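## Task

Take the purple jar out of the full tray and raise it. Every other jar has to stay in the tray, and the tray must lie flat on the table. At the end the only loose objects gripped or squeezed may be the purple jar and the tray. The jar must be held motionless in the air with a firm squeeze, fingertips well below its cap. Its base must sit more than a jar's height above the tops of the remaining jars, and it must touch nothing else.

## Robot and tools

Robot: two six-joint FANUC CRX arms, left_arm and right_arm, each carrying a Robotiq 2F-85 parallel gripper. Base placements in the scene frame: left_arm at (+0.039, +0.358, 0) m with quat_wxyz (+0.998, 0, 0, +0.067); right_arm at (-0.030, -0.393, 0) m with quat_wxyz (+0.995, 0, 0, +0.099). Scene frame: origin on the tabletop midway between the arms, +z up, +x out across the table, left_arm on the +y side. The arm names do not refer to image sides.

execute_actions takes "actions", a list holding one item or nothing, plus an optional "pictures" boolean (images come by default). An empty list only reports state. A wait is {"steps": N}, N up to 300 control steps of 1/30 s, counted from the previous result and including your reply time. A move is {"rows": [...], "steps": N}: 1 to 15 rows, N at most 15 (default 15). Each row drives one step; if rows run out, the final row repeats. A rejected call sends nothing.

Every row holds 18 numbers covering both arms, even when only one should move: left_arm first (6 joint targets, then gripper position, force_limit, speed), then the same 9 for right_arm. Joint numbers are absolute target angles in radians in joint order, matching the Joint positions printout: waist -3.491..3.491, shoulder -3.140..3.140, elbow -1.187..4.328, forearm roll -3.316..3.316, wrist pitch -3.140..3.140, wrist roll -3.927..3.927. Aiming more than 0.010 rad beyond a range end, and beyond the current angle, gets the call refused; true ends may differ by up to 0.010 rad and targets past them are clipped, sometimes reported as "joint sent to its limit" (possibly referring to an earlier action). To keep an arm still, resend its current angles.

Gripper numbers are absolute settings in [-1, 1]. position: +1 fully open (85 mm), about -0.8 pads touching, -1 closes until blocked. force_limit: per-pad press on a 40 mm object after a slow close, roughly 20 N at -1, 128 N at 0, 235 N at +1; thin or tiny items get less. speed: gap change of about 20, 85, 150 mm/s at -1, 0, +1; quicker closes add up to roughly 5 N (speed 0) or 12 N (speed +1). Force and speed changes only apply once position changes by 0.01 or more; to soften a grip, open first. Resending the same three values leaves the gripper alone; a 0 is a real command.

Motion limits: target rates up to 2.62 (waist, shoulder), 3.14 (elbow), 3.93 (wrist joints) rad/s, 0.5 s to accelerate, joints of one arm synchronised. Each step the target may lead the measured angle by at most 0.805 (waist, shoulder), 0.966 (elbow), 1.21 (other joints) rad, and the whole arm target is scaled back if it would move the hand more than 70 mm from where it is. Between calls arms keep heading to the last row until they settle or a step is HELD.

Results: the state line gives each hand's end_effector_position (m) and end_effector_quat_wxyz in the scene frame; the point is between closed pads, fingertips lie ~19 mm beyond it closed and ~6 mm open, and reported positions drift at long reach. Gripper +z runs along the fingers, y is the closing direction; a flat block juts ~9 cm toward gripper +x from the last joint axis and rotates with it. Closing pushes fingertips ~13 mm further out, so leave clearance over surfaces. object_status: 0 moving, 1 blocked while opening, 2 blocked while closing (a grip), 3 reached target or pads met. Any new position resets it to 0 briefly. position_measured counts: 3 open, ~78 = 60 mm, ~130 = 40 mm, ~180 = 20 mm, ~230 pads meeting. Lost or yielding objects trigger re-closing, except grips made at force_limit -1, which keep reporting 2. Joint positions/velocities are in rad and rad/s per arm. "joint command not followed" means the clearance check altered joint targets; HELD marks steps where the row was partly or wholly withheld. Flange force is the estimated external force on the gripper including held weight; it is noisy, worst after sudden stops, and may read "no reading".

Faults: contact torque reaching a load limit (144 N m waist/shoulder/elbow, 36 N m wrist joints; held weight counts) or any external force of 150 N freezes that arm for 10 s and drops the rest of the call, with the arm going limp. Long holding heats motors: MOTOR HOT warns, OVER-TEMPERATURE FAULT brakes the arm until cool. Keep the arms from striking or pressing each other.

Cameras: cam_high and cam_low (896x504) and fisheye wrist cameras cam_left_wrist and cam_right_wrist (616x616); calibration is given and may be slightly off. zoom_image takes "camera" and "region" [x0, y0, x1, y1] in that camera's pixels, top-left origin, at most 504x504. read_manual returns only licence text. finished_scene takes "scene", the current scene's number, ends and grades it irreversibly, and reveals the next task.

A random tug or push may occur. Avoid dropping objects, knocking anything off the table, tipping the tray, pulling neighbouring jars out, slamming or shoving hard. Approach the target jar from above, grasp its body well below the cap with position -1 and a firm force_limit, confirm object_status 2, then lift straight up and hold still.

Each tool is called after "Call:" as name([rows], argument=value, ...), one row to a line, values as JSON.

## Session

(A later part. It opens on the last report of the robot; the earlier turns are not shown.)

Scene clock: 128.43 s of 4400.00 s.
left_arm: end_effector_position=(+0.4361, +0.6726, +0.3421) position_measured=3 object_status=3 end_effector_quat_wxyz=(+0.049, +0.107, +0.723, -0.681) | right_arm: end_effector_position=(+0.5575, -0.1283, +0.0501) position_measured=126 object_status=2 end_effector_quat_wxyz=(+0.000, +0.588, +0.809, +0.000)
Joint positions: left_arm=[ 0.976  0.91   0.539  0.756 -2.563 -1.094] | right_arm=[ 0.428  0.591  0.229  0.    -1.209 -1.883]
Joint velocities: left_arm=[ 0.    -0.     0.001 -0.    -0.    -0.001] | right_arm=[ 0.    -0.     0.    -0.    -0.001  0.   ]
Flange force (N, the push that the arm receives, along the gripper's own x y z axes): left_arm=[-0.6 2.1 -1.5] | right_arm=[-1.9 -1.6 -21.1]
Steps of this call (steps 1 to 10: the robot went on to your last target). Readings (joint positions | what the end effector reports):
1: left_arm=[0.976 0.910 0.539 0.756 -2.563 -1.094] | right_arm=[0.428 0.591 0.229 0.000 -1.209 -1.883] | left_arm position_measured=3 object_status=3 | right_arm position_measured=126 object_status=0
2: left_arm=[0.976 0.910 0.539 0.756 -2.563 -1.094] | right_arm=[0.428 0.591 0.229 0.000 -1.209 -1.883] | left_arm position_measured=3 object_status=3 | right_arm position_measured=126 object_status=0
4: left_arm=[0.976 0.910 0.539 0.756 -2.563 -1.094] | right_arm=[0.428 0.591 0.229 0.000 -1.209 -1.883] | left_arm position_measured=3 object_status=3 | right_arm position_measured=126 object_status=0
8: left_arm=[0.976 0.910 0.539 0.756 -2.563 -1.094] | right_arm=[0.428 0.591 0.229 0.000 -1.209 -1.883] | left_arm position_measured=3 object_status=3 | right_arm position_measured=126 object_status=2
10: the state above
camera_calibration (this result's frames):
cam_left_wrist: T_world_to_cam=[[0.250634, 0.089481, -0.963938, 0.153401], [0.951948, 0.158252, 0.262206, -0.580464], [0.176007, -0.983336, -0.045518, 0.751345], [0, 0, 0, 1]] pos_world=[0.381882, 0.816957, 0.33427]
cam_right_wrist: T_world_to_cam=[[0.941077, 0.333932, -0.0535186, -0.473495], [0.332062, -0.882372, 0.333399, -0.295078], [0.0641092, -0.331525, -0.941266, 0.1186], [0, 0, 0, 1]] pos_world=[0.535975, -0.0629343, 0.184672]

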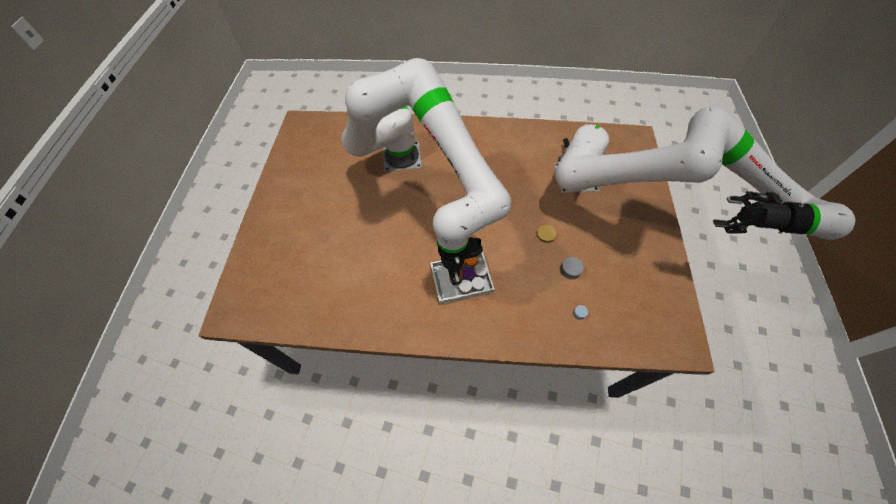

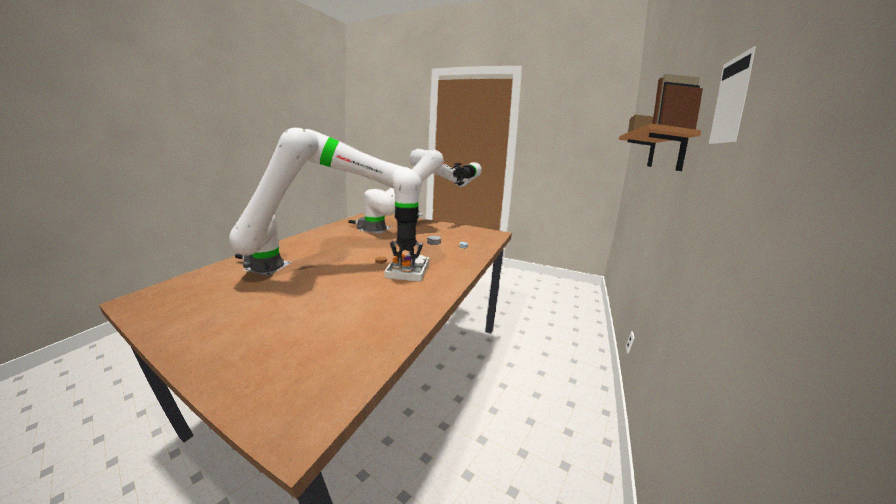

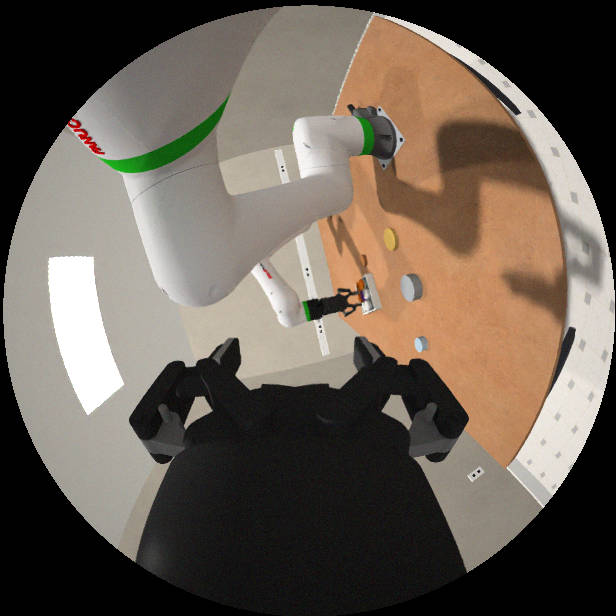

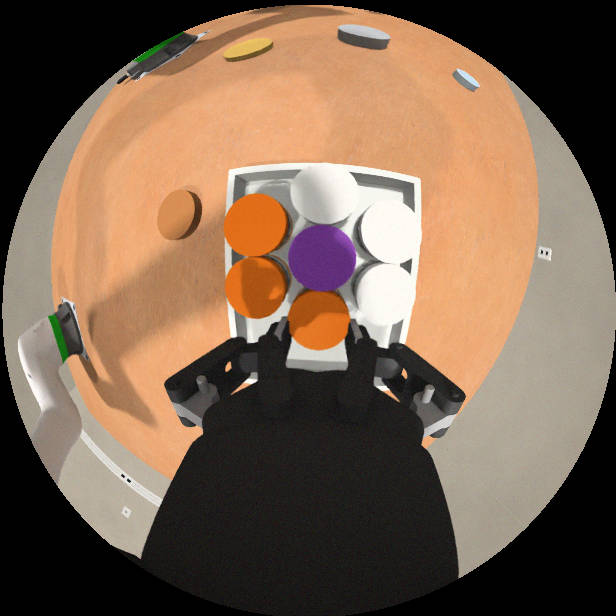

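Call:
execute_actions([
  {"rows":[[0.976,0.91,0.539,0.756,-2.563,-1.094,1,0,0,0.428,0.5844,0.2384,0,-1.2248,-1.883,-1,-0.6,-0.7],[0.976,0.91,0.539,0.756,-2.563,-1.094,1,0,0,0.428,0.5844,0.2384,0,-1.2248,-1.883,-1,-0.6,-0.7],[0.976,0.91,0.539,0.756,-2.563,-1.094,1,0,0,0.428,0.5844,0.2384,0,-1.2248,-1.883,-1,-0.6,-0.7],[0.976,0.91,0.539,0.756,-2.563,-1.094,1,0,0,0.428,0.5844,0.2384,0,-1.2248,-1.883,-1,-0.6,-0.7],[0.976,0.91,0.539,0.756,-2.563,-1.094,1,0,0,0.428,0.5844,0.2384,0,-1.2248,-1.883,-1,-0.6,-0.7],[0.976,0.91,0.539,0.756,-2.563,-1.094,1,0,0,0.3706,0.5844,0.2384,0,-1.2248,-1.8256,-1,-0.6,-0.7]],"steps":15},
], pictures=false)

Call:
execute_actions([
  {"rows":[[0.976,0.91,0.539,0.756,-2.563,-1.094,1,0,0,0.3868,0.4888,0.0929,0,-1.1749,-1.8418,-1,-0.6,-0.7]],"steps":15},
])

Call:
zoom_image(camera="cam_right_wrist", region=[200, 100, 500, 400])

Call:
zoom_image(camera="cam_low", region=[365, 205, 465, 295])

Scene clock: 151.43 s of 4400.00 s.
left_arm: end_effector_position=(+0.4361, +0.6726, +0.3421) position_measured=3 object_status=3 end_effector_quat_wxyz=(+0.049, +0.107, +0.723, -0.681) | right_arm: end_effector_position=(+0.5718, -0.1620, +0.0580) position_measured=126 object_status=2 end_effector_quat_wxyz=(+0.000, +0.588, +0.809, -0.000)
Joint positions: left_arm=[ 0.976  0.91   0.539  0.756 -2.563 -1.094] | right_arm=[ 0.371  0.584  0.238  0.    -1.225 -1.826]
Joint velocities: left_arm=[ 0.    -0.     0.    -0.002 -0.001  0.   ] | right_arm=[-0.005  0.     0.     0.002 -0.001  0.005]
Flange force (N, the push that the arm receives, along the gripper's own x y z axes): left_arm=[-0.8 1.7 -1.8] | right_arm=[4.5 3.2 -0.7]
Steps of this call (steps 1 to 15: the robot went on to your last target; steps 16 to 90: nothing new was sent; then 19.50 s passed at rest; steps 91 to 105: all 15 steps of this action). Readings (joint positions | what the end effector reports):
91: left_arm=[0.976 0.910 0.539 0.756 -2.563 -1.094] | right_arm=[0.428 0.591 0.229 -0.000 -1.209 -1.883] | left_arm position_measured=3 object_status=3 | right_arm position_measured=126 object_status=2
92: left_arm=[0.976 0.910 0.539 0.756 -2.563 -1.094] | right_arm=[0.428 0.589 0.231 -0.000 -1.214 -1.883] | left_arm position_measured=3 object_status=3 | right_arm position_measured=126 object_status=2
94: left_arm=[0.976 0.910 0.539 0.756 -2.563 -1.094] | right_arm=[0.428 0.586 0.237 -0.000 -1.222 -1.883] | left_arm position_measured=3 object_status=3 | right_arm position_measured=126 object_status=2
98: left_arm=[0.976 0.910 0.539 0.756 -2.563 -1.094] | right_arm=[0.415 0.585 0.238 -0.000 -1.224 -1.870] | left_arm position_measured=3 object_status=3 | right_arm position_measured=126 object_status=2
105: the state above

Scene clock: 151.93 s of 4400.00 s.
left_arm: end_effector_position=(+0.4361, +0.6726, +0.3421) position_measured=3 object_status=3 end_effector_quat_wxyz=(+0.049, +0.107, +0.723, -0.681) | right_arm: end_effector_position=(+0.5335, -0.1754, +0.0580) position_measured=126 object_status=2 end_effector_quat_wxyz=(-0.000, +0.588, +0.809, +0.000)
Joint positions: left_arm=[ 0.976  0.91   0.539  0.756 -2.563 -1.094] | right_arm=[ 0.387  0.489  0.093 -0.    -1.175 -1.842]
Joint velocities: left_arm=[-0.     0.002 -0.    -0.001  0.001  0.001] | right_arm=[ 0.    -0.    -0.002 -0.     0.     0.   ]
Flange force (N, the push that the arm receives, along the gripper's own x y z axes): left_arm=[-1.5 3.0 -4.3] | right_arm=[0.9 0.7 -0.8]
Steps of this call (steps 1 to 15: all 15 steps of this action). Readings (joint positions | what the end effector reports):
1: left_arm=[0.976 0.910 0.539 0.756 -2.563 -1.094] | right_arm=[0.371 0.584 0.238 0.000 -1.225 -1.826] | left_arm position_measured=3 object_status=3 | right_arm position_measured=126 object_status=2
2: left_arm=[0.976 0.910 0.539 0.756 -2.563 -1.094] | right_arm=[0.371 0.581 0.235 0.000 -1.224 -1.826] | left_arm position_measured=3 object_status=3 | right_arm position_measured=126 object_status=2
4: left_arm=[0.976 0.910 0.539 0.756 -2.563 -1.094] | right_arm=[0.374 0.561 0.206 0.000 -1.214 -1.828] | left_arm position_measured=3 object_status=3 | right_arm position_measured=126 object_status=2
8: left_arm=[0.976 0.910 0.539 0.756 -2.563 -1.094] | right_arm=[0.385 0.501 0.111 -0.000 -1.181 -1.840] | left_arm position_measured=3 object_status=3 | right_arm position_measured=126 object_status=2
15: the state above
camera_calibration (this result's frames):
cam_left_wrist: T_world_to_cam=[[0.250633, 0.089481, -0.963938, 0.153401], [0.951948, 0.158252, 0.262206, -0.580464], [0.176007, -0.983336, -0.0455181, 0.751345], [0, 0, 0, 1]] pos_world=[0.381882, 0.816957, 0.33427]
cam_right_wrist: T_world_to_cam=[[0.941088, 0.333885, -0.0536115, -0.434786], [0.332058, -0.88243, 0.33325, -0.331314], [0.0639586, -0.331419, -0.941313, 0.11205], [0, 0, 0, 1]] pos_world=[0.512021, -0.110057, 0.192575]

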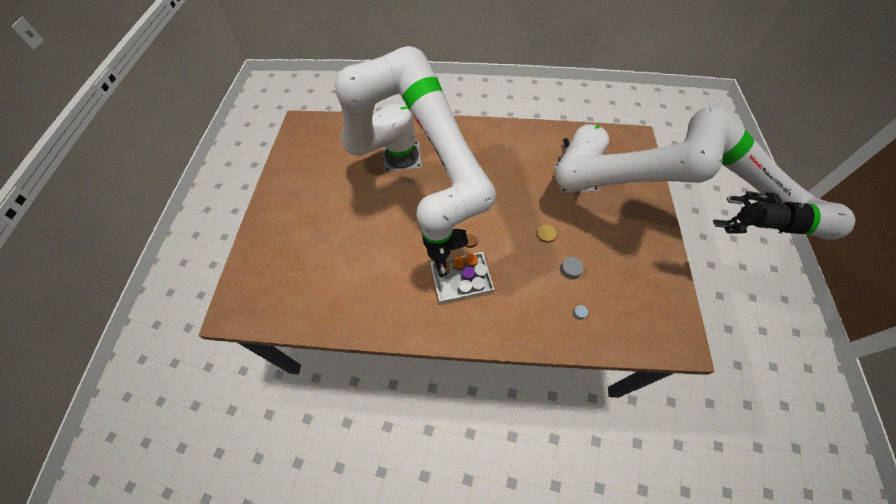

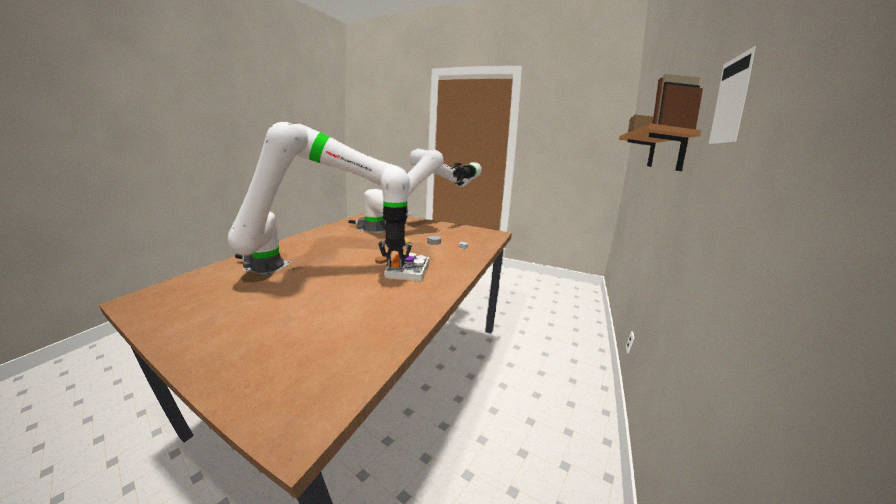

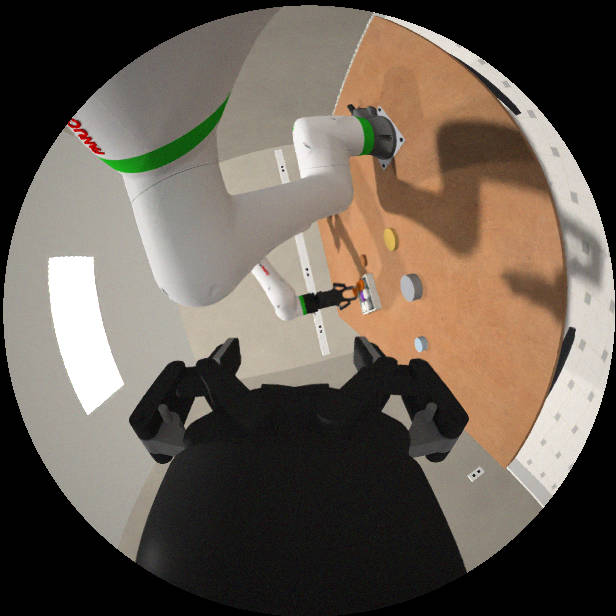

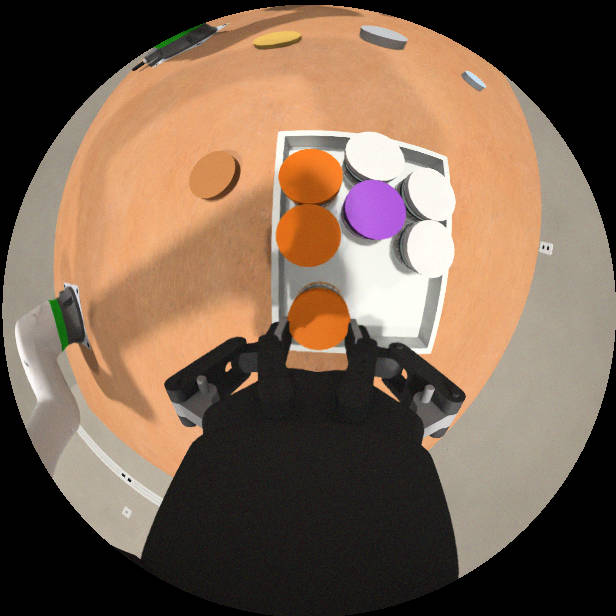

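Region (200, 100, 500, 400) of cam_right_wrist's 616x616 image, scaled by 1.680, with more detail than that image has.

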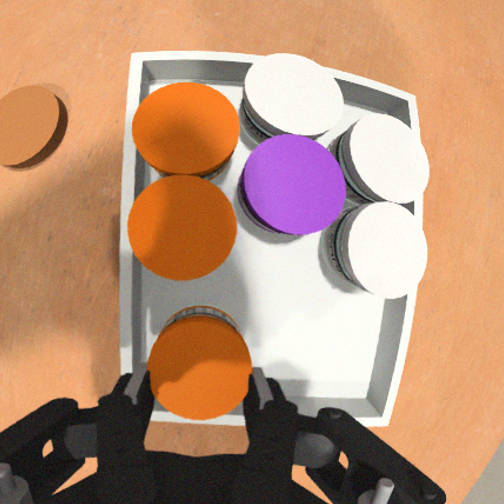

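Region (365, 205, 465, 295) of cam_low's 896x504 image, scaled by 5.040, with more detail than that image has; it fills the top 454 rows of this view, and the rest is white.

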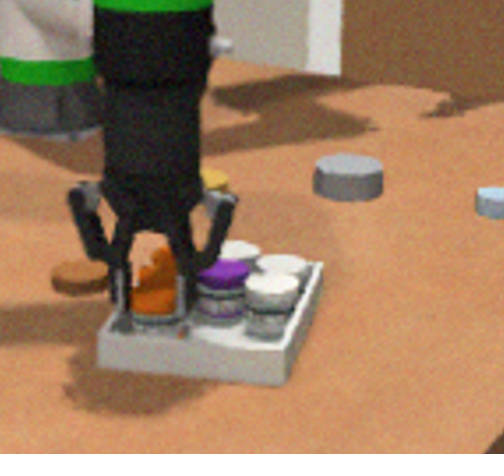

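Call:
execute_actions([
  {"rows":[[0.976,0.91,0.539,0.756,-2.563,-1.094,1,0,0,0.3868,0.4954,0.0852,0,-1.1606,-1.8418,-1,-0.6,-0.7],[0.976,0.91,0.539,0.756,-2.563,-1.094,1,0,0,0.3868,0.4954,0.0852,0,-1.1606,-1.8418,-1,-0.6,-0.7],[0.976,0.91,0.539,0.756,-2.563,-1.094,1,0,0,0.3868,0.4954,0.0852,0,-1.1606,-1.8418,-1,-0.6,-0.7],[0.976,0.91,0.539,0.756,-2.563,-1.094,1,0,0,0.3868,0.4954,0.0852,0,-1.1606,-1.8418,-1,-0.6,-0.7],[0.976,0.91,0.539,0.756,-2.563,-1.094,1,0,0,0.3868,0.4954,0.0852,0,-1.1606,-1.8418,-1,-0.6,-0.7],[0.976,0.91,0.539,0.756,-2.563,-1.094,1,0,0,0.3868,0.4954,0.0852,0,-1.1606,-1.8418,-1,-0.6,-0.7],[0.976,0.91,0.539,0.756,-2.563,-1.094,1,0,0,0.3868,0.4954,0.0852,0,-1.1606,-1.8418,-1,-0.6,-0.7],[0.976,0.91,0.539,0.756,-2.563,-1.094,1,0,0,0.3868,0.4954,0.0852,0,-1.1606,-1.8418,0.35,-0.6,0]],"steps":15},
], pictures=false)

Call:
execute_actions([
  {"rows":[[0.976,0.91,0.539,0.756,-2.563,-1.094,1,0,0,0.3868,0.461,0.1317,0,-1.2415,-1.8418,0.35,-0.6,0]],"steps":10},
], pictures=false)

Call:
execute_actions([
  {"rows":[[0.976,0.91,0.539,0.756,-2.563,-1.094,1,0,0,0.590,0.6163,0.3663,0,-1.3208,-2.046,0.35,-0.6,0]],"steps":15},
], pictures=false)

Call:
execute_actions([
  {"steps":10},
])

Call:
zoom_image(camera="cam_right_wrist", region=[200, 200, 450, 450])

Scene clock: 173.63 s of 4400.00 s.
left_arm: end_effector_position=(+0.4361, +0.6726, +0.3421) position_measured=3 object_status=3 end_effector_quat_wxyz=(+0.049, +0.107, +0.723, -0.681) | right_arm: end_effector_position=(+0.5335, -0.1754, +0.0511) position_measured=90 object_status=0 end_effector_quat_wxyz=(+0.000, +0.588, +0.809, +0.000)
Joint positions: left_arm=[ 0.976  0.91   0.539  0.756 -2.563 -1.094] | right_arm=[ 0.387  0.495  0.085  0.    -1.161 -1.842]
Joint velocities: left_arm=[ 0.001 -0.002 -0.     0.001 -0.001  0.   ] | right_arm=[ 0.    -0.001  0.    -0.001  0.001 -0.   ]
Flange force (N, the push that the arm receives, along the gripper's own x y z axes): left_arm=[-0.2 2.2 -1.9] | right_arm=[1.2 0.9 -1.5]
Steps of this call (steps 1 to 15: the robot went on to your last target; steps 16 to 90: nothing new was sent; then 18.20 s passed at rest; steps 91 to 105: all 15 steps of this action). Readings (joint positions | what the end effector reports):
91: left_arm=[0.976 0.910 0.539 0.756 -2.563 -1.094] | right_arm=[0.387 0.489 0.093 0.000 -1.174 -1.842] | left_arm position_measured=3 object_status=3 | right_arm position_measured=126 object_status=2
92: left_arm=[0.976 0.910 0.539 0.756 -2.563 -1.094] | right_arm=[0.387 0.491 0.090 0.000 -1.170 -1.842] | left_arm position_measured=3 object_status=3 | right_arm position_measured=126 object_status=2
94: left_arm=[0.976 0.910 0.539 0.756 -2.563 -1.094] | right_arm=[0.387 0.494 0.086 0.000 -1.163 -1.842] | left_arm position_measured=3 object_status=3 | right_arm position_measured=126 object_status=2
98: left_arm=[0.976 0.910 0.539 0.756 -2.563 -1.094] | right_arm=[0.387 0.495 0.085 0.000 -1.161 -1.842] | left_arm position_measured=3 object_status=3 | right_arm position_measured=126 object_status=0
105: the state above

Scene clock: 173.97 s of 4400.00 s.
left_arm: end_effector_position=(+0.4361, +0.6726, +0.3421) position_measured=3 object_status=3 end_effector_quat_wxyz=(+0.049, +0.107, +0.723, -0.681) | right_arm: end_effector_position=(+0.5335, -0.1755, +0.0896) position_measured=85 object_status=0 end_effector_quat_wxyz=(-0.000, +0.588, +0.809, -0.000)
Joint positions: left_arm=[ 0.976  0.91   0.539  0.756 -2.563 -1.094] | right_arm=[ 0.387  0.461  0.131  0.    -1.241 -1.842]
Joint velocities: left_arm=[-0.001 -0.001  0.    -0.     0.001 -0.001] | right_arm=[-0.    -0.005  0.007 -0.    -0.005  0.001]
Flange force (N, the push that the arm receives, along the gripper's own x y z axes): left_arm=[-1.4 2.3 -2.4] | right_arm=[0.8 2.9 -2.9]
Steps of this call (steps 1 to 10: all 10 steps of this action). Readings (joint positions | what the end effector reports):
1: left_arm=[0.976 0.910 0.539 0.756 -2.563 -1.094] | right_arm=[0.387 0.495 0.085 0.000 -1.161 -1.842] | left_arm position_measured=3 object_status=3 | right_arm position_measured=88 object_status=0
2: left_arm=[0.976 0.910 0.539 0.756 -2.563 -1.094] | right_arm=[0.387 0.494 0.088 -0.000 -1.166 -1.842] | left_arm position_measured=3 object_status=3 | right_arm position_measured=86 object_status=0
4: left_arm=[0.976 0.910 0.539 0.756 -2.563 -1.094] | right_arm=[0.387 0.479 0.108 -0.000 -1.200 -1.842] | left_arm position_measured=3 object_status=3 | right_arm position_measured=85 object_status=0
8: left_arm=[0.976 0.910 0.539 0.756 -2.563 -1.094] | right_arm=[0.387 0.462 0.131 0.000 -1.240 -1.842] | left_arm position_measured=3 object_status=3 | right_arm position_measured=85 object_status=0
10: the state above

Scene clock: 174.47 s of 4400.00 s.
left_arm: end_effector_position=(+0.4361, +0.6726, +0.3421) position_measured=3 object_status=3 end_effector_quat_wxyz=(+0.049, +0.107, +0.723, -0.681) | right_arm: end_effector_position=(+0.5237, -0.0220, +0.0900) position_measured=85 object_status=3 end_effector_quat_wxyz=(-0.000, +0.588, +0.809, -0.000)
Joint positions: left_arm=[ 0.976  0.91   0.539  0.756 -2.563 -1.094] | right_arm=[ 0.588  0.615  0.364 -0.    -1.32  -2.044]
Joint velocities: left_arm=[ 0.     0.001  0.    -0.    -0.    -0.002] | right_arm=[ 0.044  0.036  0.054  0.    -0.019 -0.048]
Flange force (N, the push that the arm receives, along the gripper's own x y z axes): left_arm=[0.0 2.6 -1.3] | right_arm=[24.4 7.4 1.3]
Steps of this call (steps 1 to 15: all 15 steps of this action). Readings (joint positions | what the end effector reports):
1: left_arm=[0.976 0.910 0.539 0.756 -2.563 -1.094] | right_arm=[0.387 0.461 0.132 0.000 -1.241 -1.842] | left_arm position_measured=3 object_status=3 | right_arm position_measured=85 object_status=3
2: left_arm=[0.976 0.910 0.539 0.756 -2.563 -1.094] | right_arm=[0.391 0.464 0.137 0.000 -1.243 -1.846] | left_arm position_measured=3 object_status=3 | right_arm position_measured=85 object_status=3
4: left_arm=[0.976 0.910 0.539 0.756 -2.563 -1.094] | right_arm=[0.416 0.484 0.166 0.000 -1.253 -1.872] | left_arm position_measured=3 object_status=3 | right_arm position_measured=85 object_status=3
8: left_arm=[0.976 0.910 0.539 0.756 -2.563 -1.094] | right_arm=[0.497 0.545 0.259 0.000 -1.284 -1.952] | left_arm position_measured=3 object_status=3 | right_arm position_measured=85 object_status=3
15: the state above

Scene clock: 174.80 s of 4400.00 s.
left_arm: end_effector_position=(+0.4361, +0.6726, +0.3421) position_measured=3 object_status=3 end_effector_quat_wxyz=(+0.049, +0.107, +0.723, -0.681) | right_arm: end_effector_position=(+0.5235, -0.0207, +0.0900) position_measured=85 object_status=3 end_effector_quat_wxyz=(-0.000, +0.588, +0.809, -0.000)
Joint positions: left_arm=[ 0.976  0.91   0.539  0.756 -2.563 -1.094] | right_arm=[ 0.59   0.616  0.366 -0.    -1.321 -2.046]
Joint velocities: left_arm=[-0.     0.     0.     0.001 -0.002 -0.   ] | right_arm=[-0.001  0.     0.    -0.001 -0.001 -0.   ]
Flange force (N, the push that the arm receives, along the gripper's own x y z axes): left_arm=[-0.2 2.2 -1.8] | right_arm=[2.4 1.2 -1.2]
Steps of this call (steps 1 to 10: the robot went on to your last target). Readings (joint positions | what the end effector reports):
1: left_arm=[0.976 0.910 0.539 0.756 -2.563 -1.094] | right_arm=[0.589 0.616 0.365 -0.000 -1.321 -2.045] | left_arm position_measured=3 object_status=3 | right_arm position_measured=85 object_status=3
2: left_arm=[0.976 0.910 0.539 0.756 -2.563 -1.094] | right_arm=[0.589 0.616 0.366 -0.000 -1.321 -2.046] | left_arm position_measured=3 object_status=3 | right_arm position_measured=85 object_status=3
4: left_arm=[0.976 0.910 0.539 0.756 -2.563 -1.094] | right_arm=[0.590 0.616 0.366 -0.000 -1.321 -2.046] | left_arm position_measured=3 object_status=3 | right_arm position_measured=85 object_status=3
8: left_arm=[0.976 0.910 0.539 0.756 -2.563 -1.094] | right_arm=[0.590 0.616 0.366 -0.000 -1.321 -2.046] | left_arm position_measured=3 object_status=3 | right_arm position_measured=85 object_status=3
10: the state above
camera_calibration (this result's frames):
cam_left_wrist: T_world_to_cam=[[0.250634, 0.0894809, -0.963938, 0.153401], [0.951948, 0.158252, 0.262206, -0.580464], [0.176007, -0.983336, -0.0455179, 0.751345], [0, 0, 0, 1]] pos_world=[0.381882, 0.816957, 0.33427]
cam_right_wrist: T_world_to_cam=[[0.941419, 0.332951, -0.0536075, -0.475502], [0.331175, -0.882724, 0.333348, -0.201664], [0.0636681, -0.331574, -0.941278, 0.194287], [0, 0, 0, 1]] pos_world=[0.502063, 0.0447258, 0.224612]

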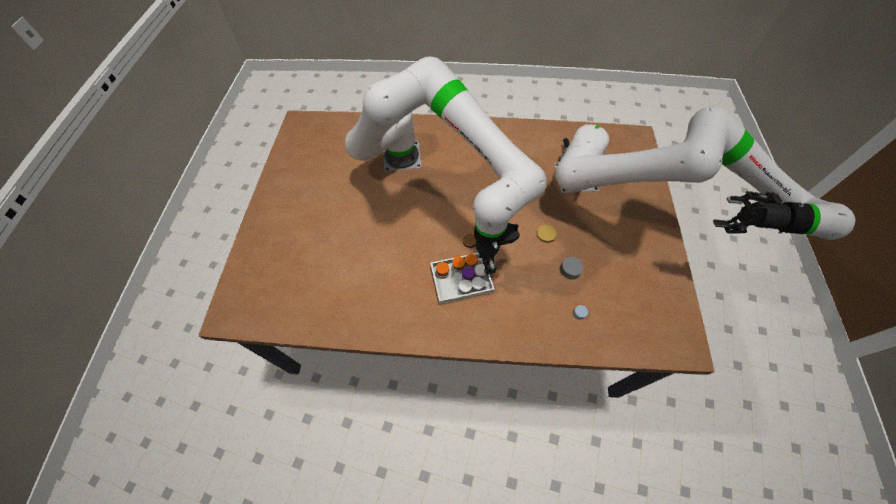

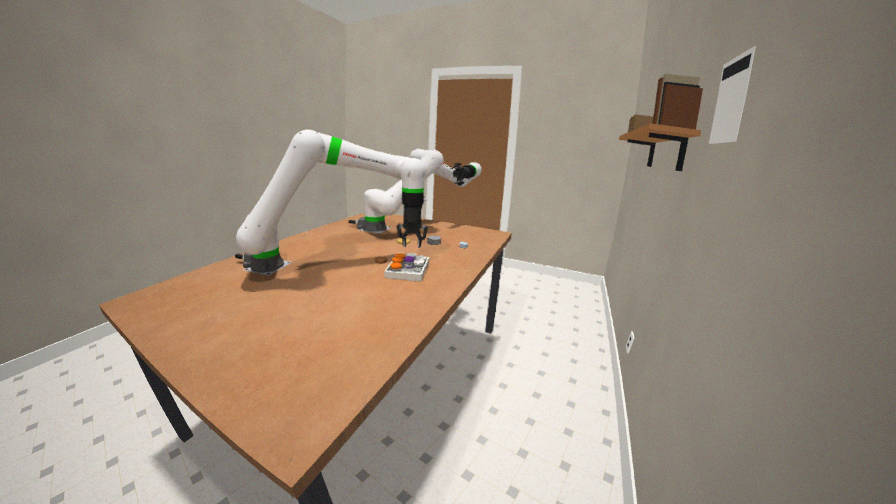

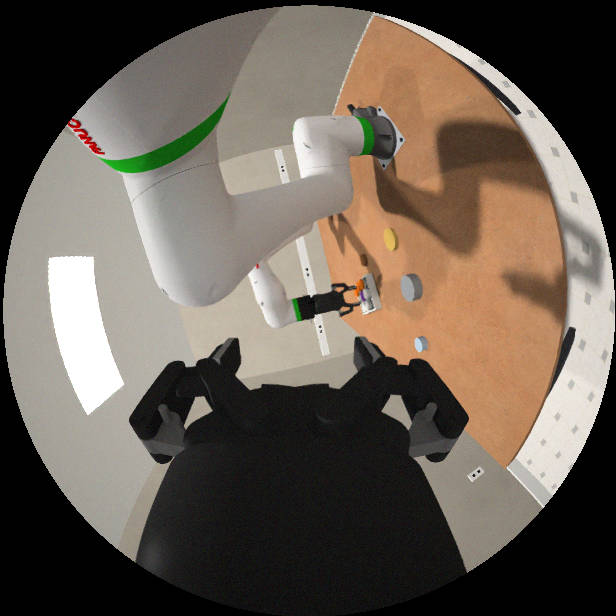

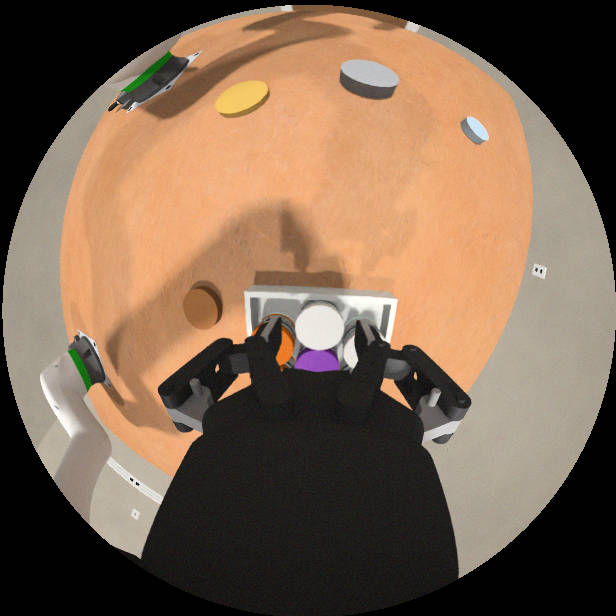

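Region (200, 200, 450, 450) of cam_right_wrist's 616x616 image, scaled by 2.016, with more detail than that image has.

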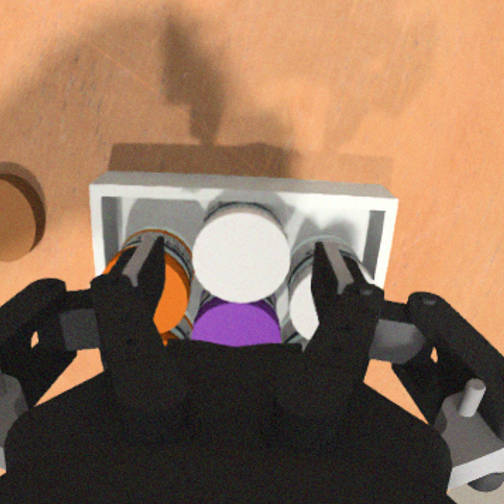

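Call:
execute_actions([
  {"rows":[[0.976,0.91,0.539,0.756,-2.563,-1.094,1,0,0,0.596,0.6163,0.3663,0,-1.3208,-2.052,0.35,-0.6,0],[0.976,0.91,0.539,0.756,-2.563,-1.094,1,0,0,0.596,0.6233,0.3543,0,-1.3018,-2.052,0.35,-0.6,0],[0.976,0.91,0.539,0.756,-2.563,-1.094,1,0,0,0.596,0.6233,0.3543,0,-1.3018,-2.052,0.35,-0.6,0],[0.976,0.91,0.539,0.756,-2.563,-1.094,1,0,0,0.596,0.6303,0.3424,0,-1.2829,-2.052,0.35,-0.6,0],[0.976,0.91,0.539,0.756,-2.563,-1.094,1,0,0,0.596,0.6303,0.3424,0,-1.2829,-2.052,0.35,-0.6,0],[0.976,0.91,0.539,0.756,-2.563,-1.094,1,0,0,0.596,0.6338,0.3364,0,-1.2734,-2.052,0.35,-0.6,0],[0.976,0.91,0.539,0.756,-2.563,-1.094,1,0,0,0.596,0.6373,0.3304,0,-1.264,-2.052,0.35,-0.6,0],[0.976,0.91,0.539,0.756,-2.563,-1.094,1,0,0,0.596,0.6373,0.3304,0,-1.264,-2.052,0.35,-0.6,0],[0.976,0.91,0.539,0.756,-2.563,-1.094,1,0,0,0.596,0.6408,0.3245,0,-1.2545,-2.052,0.35,-0.6,0],[0.976,0.91,0.539,0.756,-2.563,-1.094,1,0,0,0.596,0.6408,0.3245,0,-1.2545,-2.052,0.35,-0.6,0],[0.976,0.91,0.539,0.756,-2.563,-1.094,1,0,0,0.596,0.6443,0.3185,0,-1.245,-2.052,0.35,-0.6,0]],"steps":15},
])

Call:
zoom_image(camera="cam_right_wrist", region=[200, 200, 450, 450])

Call:
zoom_image(camera="cam_low", region=[365, 205, 465, 295])

Scene clock: 193.83 s of 4400.00 s.
left_arm: end_effector_position=(+0.4361, +0.6726, +0.3421) position_measured=3 object_status=3 end_effector_quat_wxyz=(+0.049, +0.107, +0.723, -0.681) | right_arm: end_effector_position=(+0.5213, -0.0173, +0.0527) position_measured=85 object_status=3 end_effector_quat_wxyz=(+0.000, +0.588, +0.809, +0.000)
Joint positions: left_arm=[ 0.976  0.91   0.539  0.756 -2.563 -1.094] | right_arm=[ 0.596  0.644  0.319 -0.    -1.246 -2.052]
Joint velocities: left_arm=[0.    0.002 0.    0.    0.    0.001] | right_arm=[-0.     0.006 -0.013 -0.001  0.027  0.   ]
Flange force (N, the push that the arm receives, along the gripper's own x y z axes): left_arm=[0.6 1.7 0.0] | right_arm=[3.3 6.1 1.1]
Steps of this call (steps 1 to 15: the robot went on to your last target; steps 16 to 90: nothing new was sent; then 15.53 s passed at rest; steps 91 to 105: all 15 steps of this action). Readings (joint positions | what the end effector reports):
91: left_arm=[0.976 0.910 0.539 0.756 -2.563 -1.094] | right_arm=[0.590 0.616 0.366 -0.000 -1.321 -2.046] | left_arm position_measured=3 object_status=3 | right_arm position_measured=85 object_status=3
92: left_arm=[0.976 0.910 0.539 0.756 -2.563 -1.094] | right_arm=[0.592 0.616 0.366 -0.000 -1.321 -2.048] | left_arm position_measured=3 object_status=3 | right_arm position_measured=85 object_status=3
94: left_arm=[0.976 0.910 0.539 0.756 -2.563 -1.094] | right_arm=[0.595 0.621 0.359 -0.000 -1.309 -2.051] | left_arm position_measured=3 object_status=3 | right_arm position_measured=85 object_status=3
98: left_arm=[0.976 0.910 0.539 0.756 -2.563 -1.094] | right_arm=[0.596 0.632 0.339 -0.000 -1.278 -2.052] | left_arm position_measured=3 object_status=3 | right_arm position_measured=85 object_status=3
105: the state above
camera_calibration (this result's frames):
cam_left_wrist: T_world_to_cam=[[0.250634, 0.0894813, -0.963938, 0.153401], [0.951948, 0.158252, 0.262206, -0.580464], [0.176008, -0.983336, -0.0455183, 0.751345], [0, 0, 0, 1]] pos_world=[0.381882, 0.816957, 0.33427]
cam_right_wrist: T_world_to_cam=[[0.941416, 0.33297, -0.0535404, -0.476557], [0.331172, -0.882735, 0.333322, -0.185527], [0.0637241, -0.331525, -0.941292, 0.160425], [0, 0, 0, 1]] pos_world=[0.499857, 0.048093, 0.187331]

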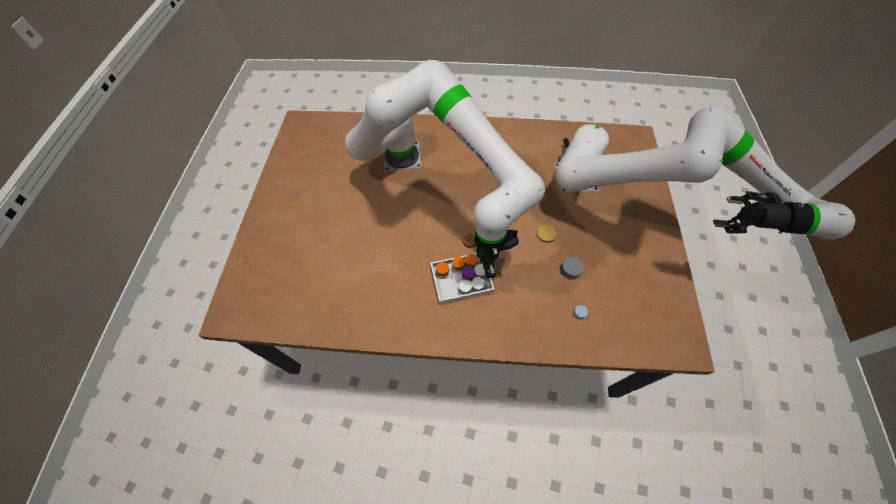

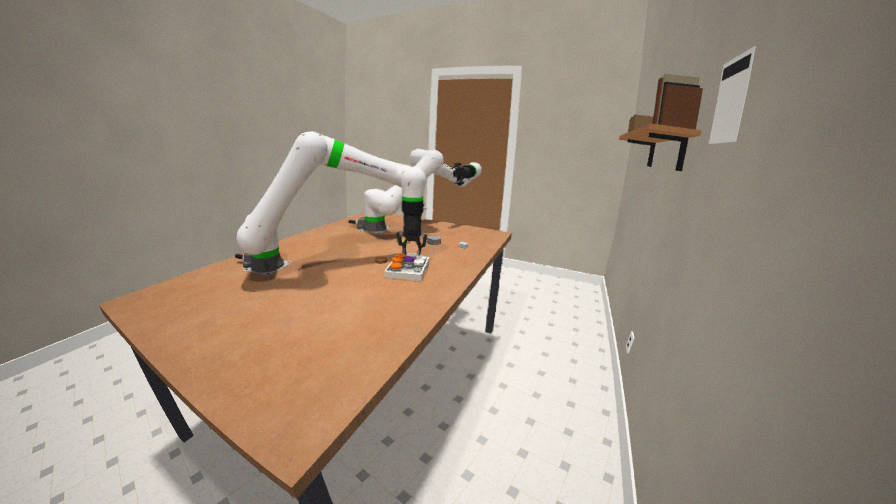

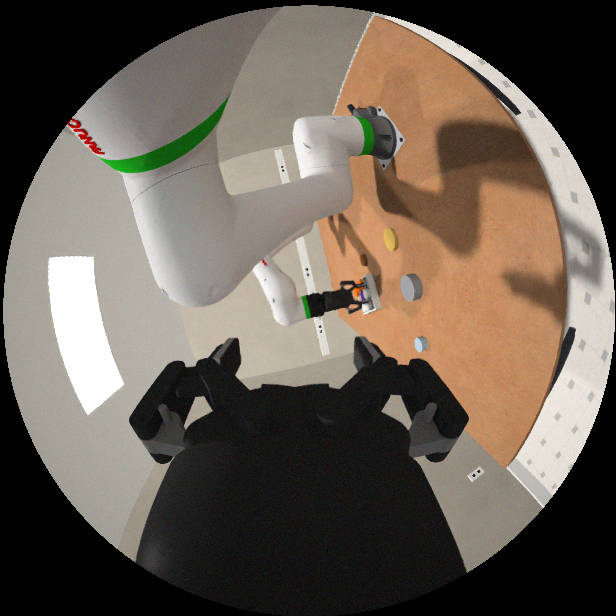

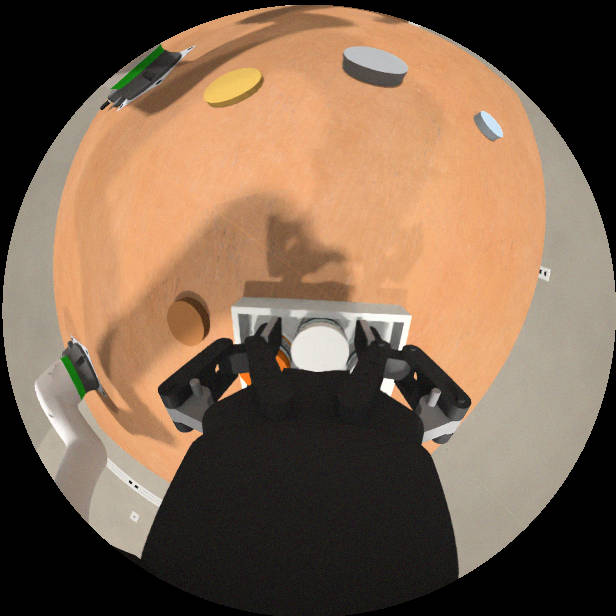

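Region (200, 200, 450, 450) of cam_right_wrist's 616x616 image, scaled by 2.016, with more detail than that image has.

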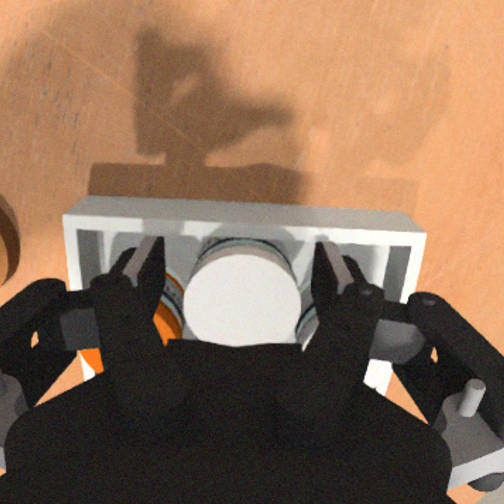

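Region (365, 205, 465, 295) of cam_low's 896x504 image, scaled by 5.040, with more detail than that image has; it fills the top 454 rows of this view, and the rest is white.

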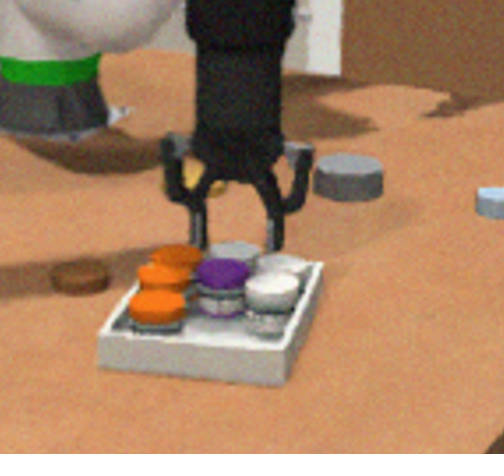

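Call:
execute_actions([
  {"rows":[[0.976,0.91,0.539,0.756,-2.563,-1.094,1,0,0,0.593,0.6465,0.3147,0,-1.239,-2.049,-1,-0.6,-0.7]],"steps":15},
], pictures=false)

Call:
execute_actions([
  {"steps":10},
], pictures=false)

Scene clock: 202.90 s of 4400.00 s.
left_arm: end_effector_position=(+0.4361, +0.6726, +0.3421) position_measured=3 object_status=3 end_effector_quat_wxyz=(+0.049, +0.107, +0.723, -0.681) | right_arm: end_effector_position=(+0.5223, -0.0190, +0.0490) position_measured=126 object_status=0 end_effector_quat_wxyz=(+0.000, +0.588, +0.809, +0.000)
Joint positions: left_arm=[ 0.976  0.91   0.539  0.756 -2.563 -1.094] | right_arm=[ 0.593  0.646  0.315 -0.    -1.239 -2.049]
Joint velocities: left_arm=[-0.001 -0.    -0.     0.001  0.001  0.001] | right_arm=[ 0.    -0.001 -0.     0.     0.    -0.   ]
Flange force (N, the push that the arm receives, along the gripper's own x y z axes): left_arm=[-0.7 2.6 -1.6] | right_arm=[2.9 -0.3 -19.8]
Steps of this call (steps 1 to 15: the robot went on to your last target; steps 16 to 90: nothing new was sent; then 5.57 s passed at rest; steps 91 to 105: all 15 steps of this action). Readings (joint positions | what the end effector reports):
91: left_arm=[0.976 0.910 0.539 0.756 -2.563 -1.094] | right_arm=[0.596 0.644 0.318 -0.000 -1.245 -2.052] | left_arm position_measured=3 object_status=3 | right_arm position_measured=85 object_status=0
92: left_arm=[0.976 0.910 0.539 0.756 -2.563 -1.094] | right_arm=[0.595 0.645 0.317 -0.000 -1.243 -2.052] | left_arm position_measured=3 object_status=3 | right_arm position_measured=86 object_status=0
94: left_arm=[0.976 0.910 0.539 0.756 -2.563 -1.094] | right_arm=[0.594 0.646 0.315 -0.000 -1.240 -2.050] | left_arm position_measured=3 object_status=3 | right_arm position_measured=90 object_status=0
98: left_arm=[0.976 0.910 0.539 0.756 -2.563 -1.094] | right_arm=[0.593 0.646 0.315 -0.000 -1.239 -2.049] | left_arm position_measured=3 object_status=3 | right_arm position_measured=103 object_status=0
105: the state above

Scene clock: 203.23 s of 4400.00 s.
left_arm: end_effector_position=(+0.4361, +0.6726, +0.3421) position_measured=3 object_status=3 end_effector_quat_wxyz=(+0.049, +0.107, +0.723, -0.681) | right_arm: end_effector_position=(+0.5223, -0.0190, +0.0491) position_measured=129 object_status=2 end_effector_quat_wxyz=(+0.000, +0.588, +0.809, +0.000)
Joint positions: left_arm=[ 0.976  0.91   0.539  0.756 -2.563 -1.094] | right_arm=[ 0.593  0.646  0.315  0.    -1.239 -2.049]
Joint velocities: left_arm=[ 0.     0.     0.    -0.001 -0.001 -0.002] | right_arm=[ 0.    -0.001  0.    -0.001  0.     0.   ]
Flange force (N, the push that the arm receives, along the gripper's own x y z axes): left_arm=[-0.2 2.0 -1.5] | right_arm=[3.9 -3.6 -23.0]
Steps of this call (steps 1 to 10: the robot went on to your last target). Readings (joint positions | what the end effector reports):
1: left_arm=[0.976 0.910 0.539 0.756 -2.563 -1.094] | right_arm=[0.593 0.646 0.315 0.000 -1.239 -2.049] | left_arm position_measured=3 object_status=3 | right_arm position_measured=129 object_status=0
2: left_arm=[0.976 0.910 0.539 0.756 -2.563 -1.094] | right_arm=[0.593 0.646 0.315 0.000 -1.239 -2.049] | left_arm position_measured=3 object_status=3 | right_arm position_measured=129 object_status=0
4: left_arm=[0.976 0.910 0.539 0.756 -2.563 -1.094] | right_arm=[0.593 0.646 0.315 0.000 -1.239 -2.049] | left_arm position_measured=3 object_status=3 | right_arm position_measured=129 object_status=0
8: left_arm=[0.976 0.910 0.539 0.756 -2.563 -1.094] | right_arm=[0.593 0.646 0.315 0.000 -1.239 -2.049] | left_arm position_measured=3 object_status=3 | right_arm position_measured=129 object_status=2
10: the state above


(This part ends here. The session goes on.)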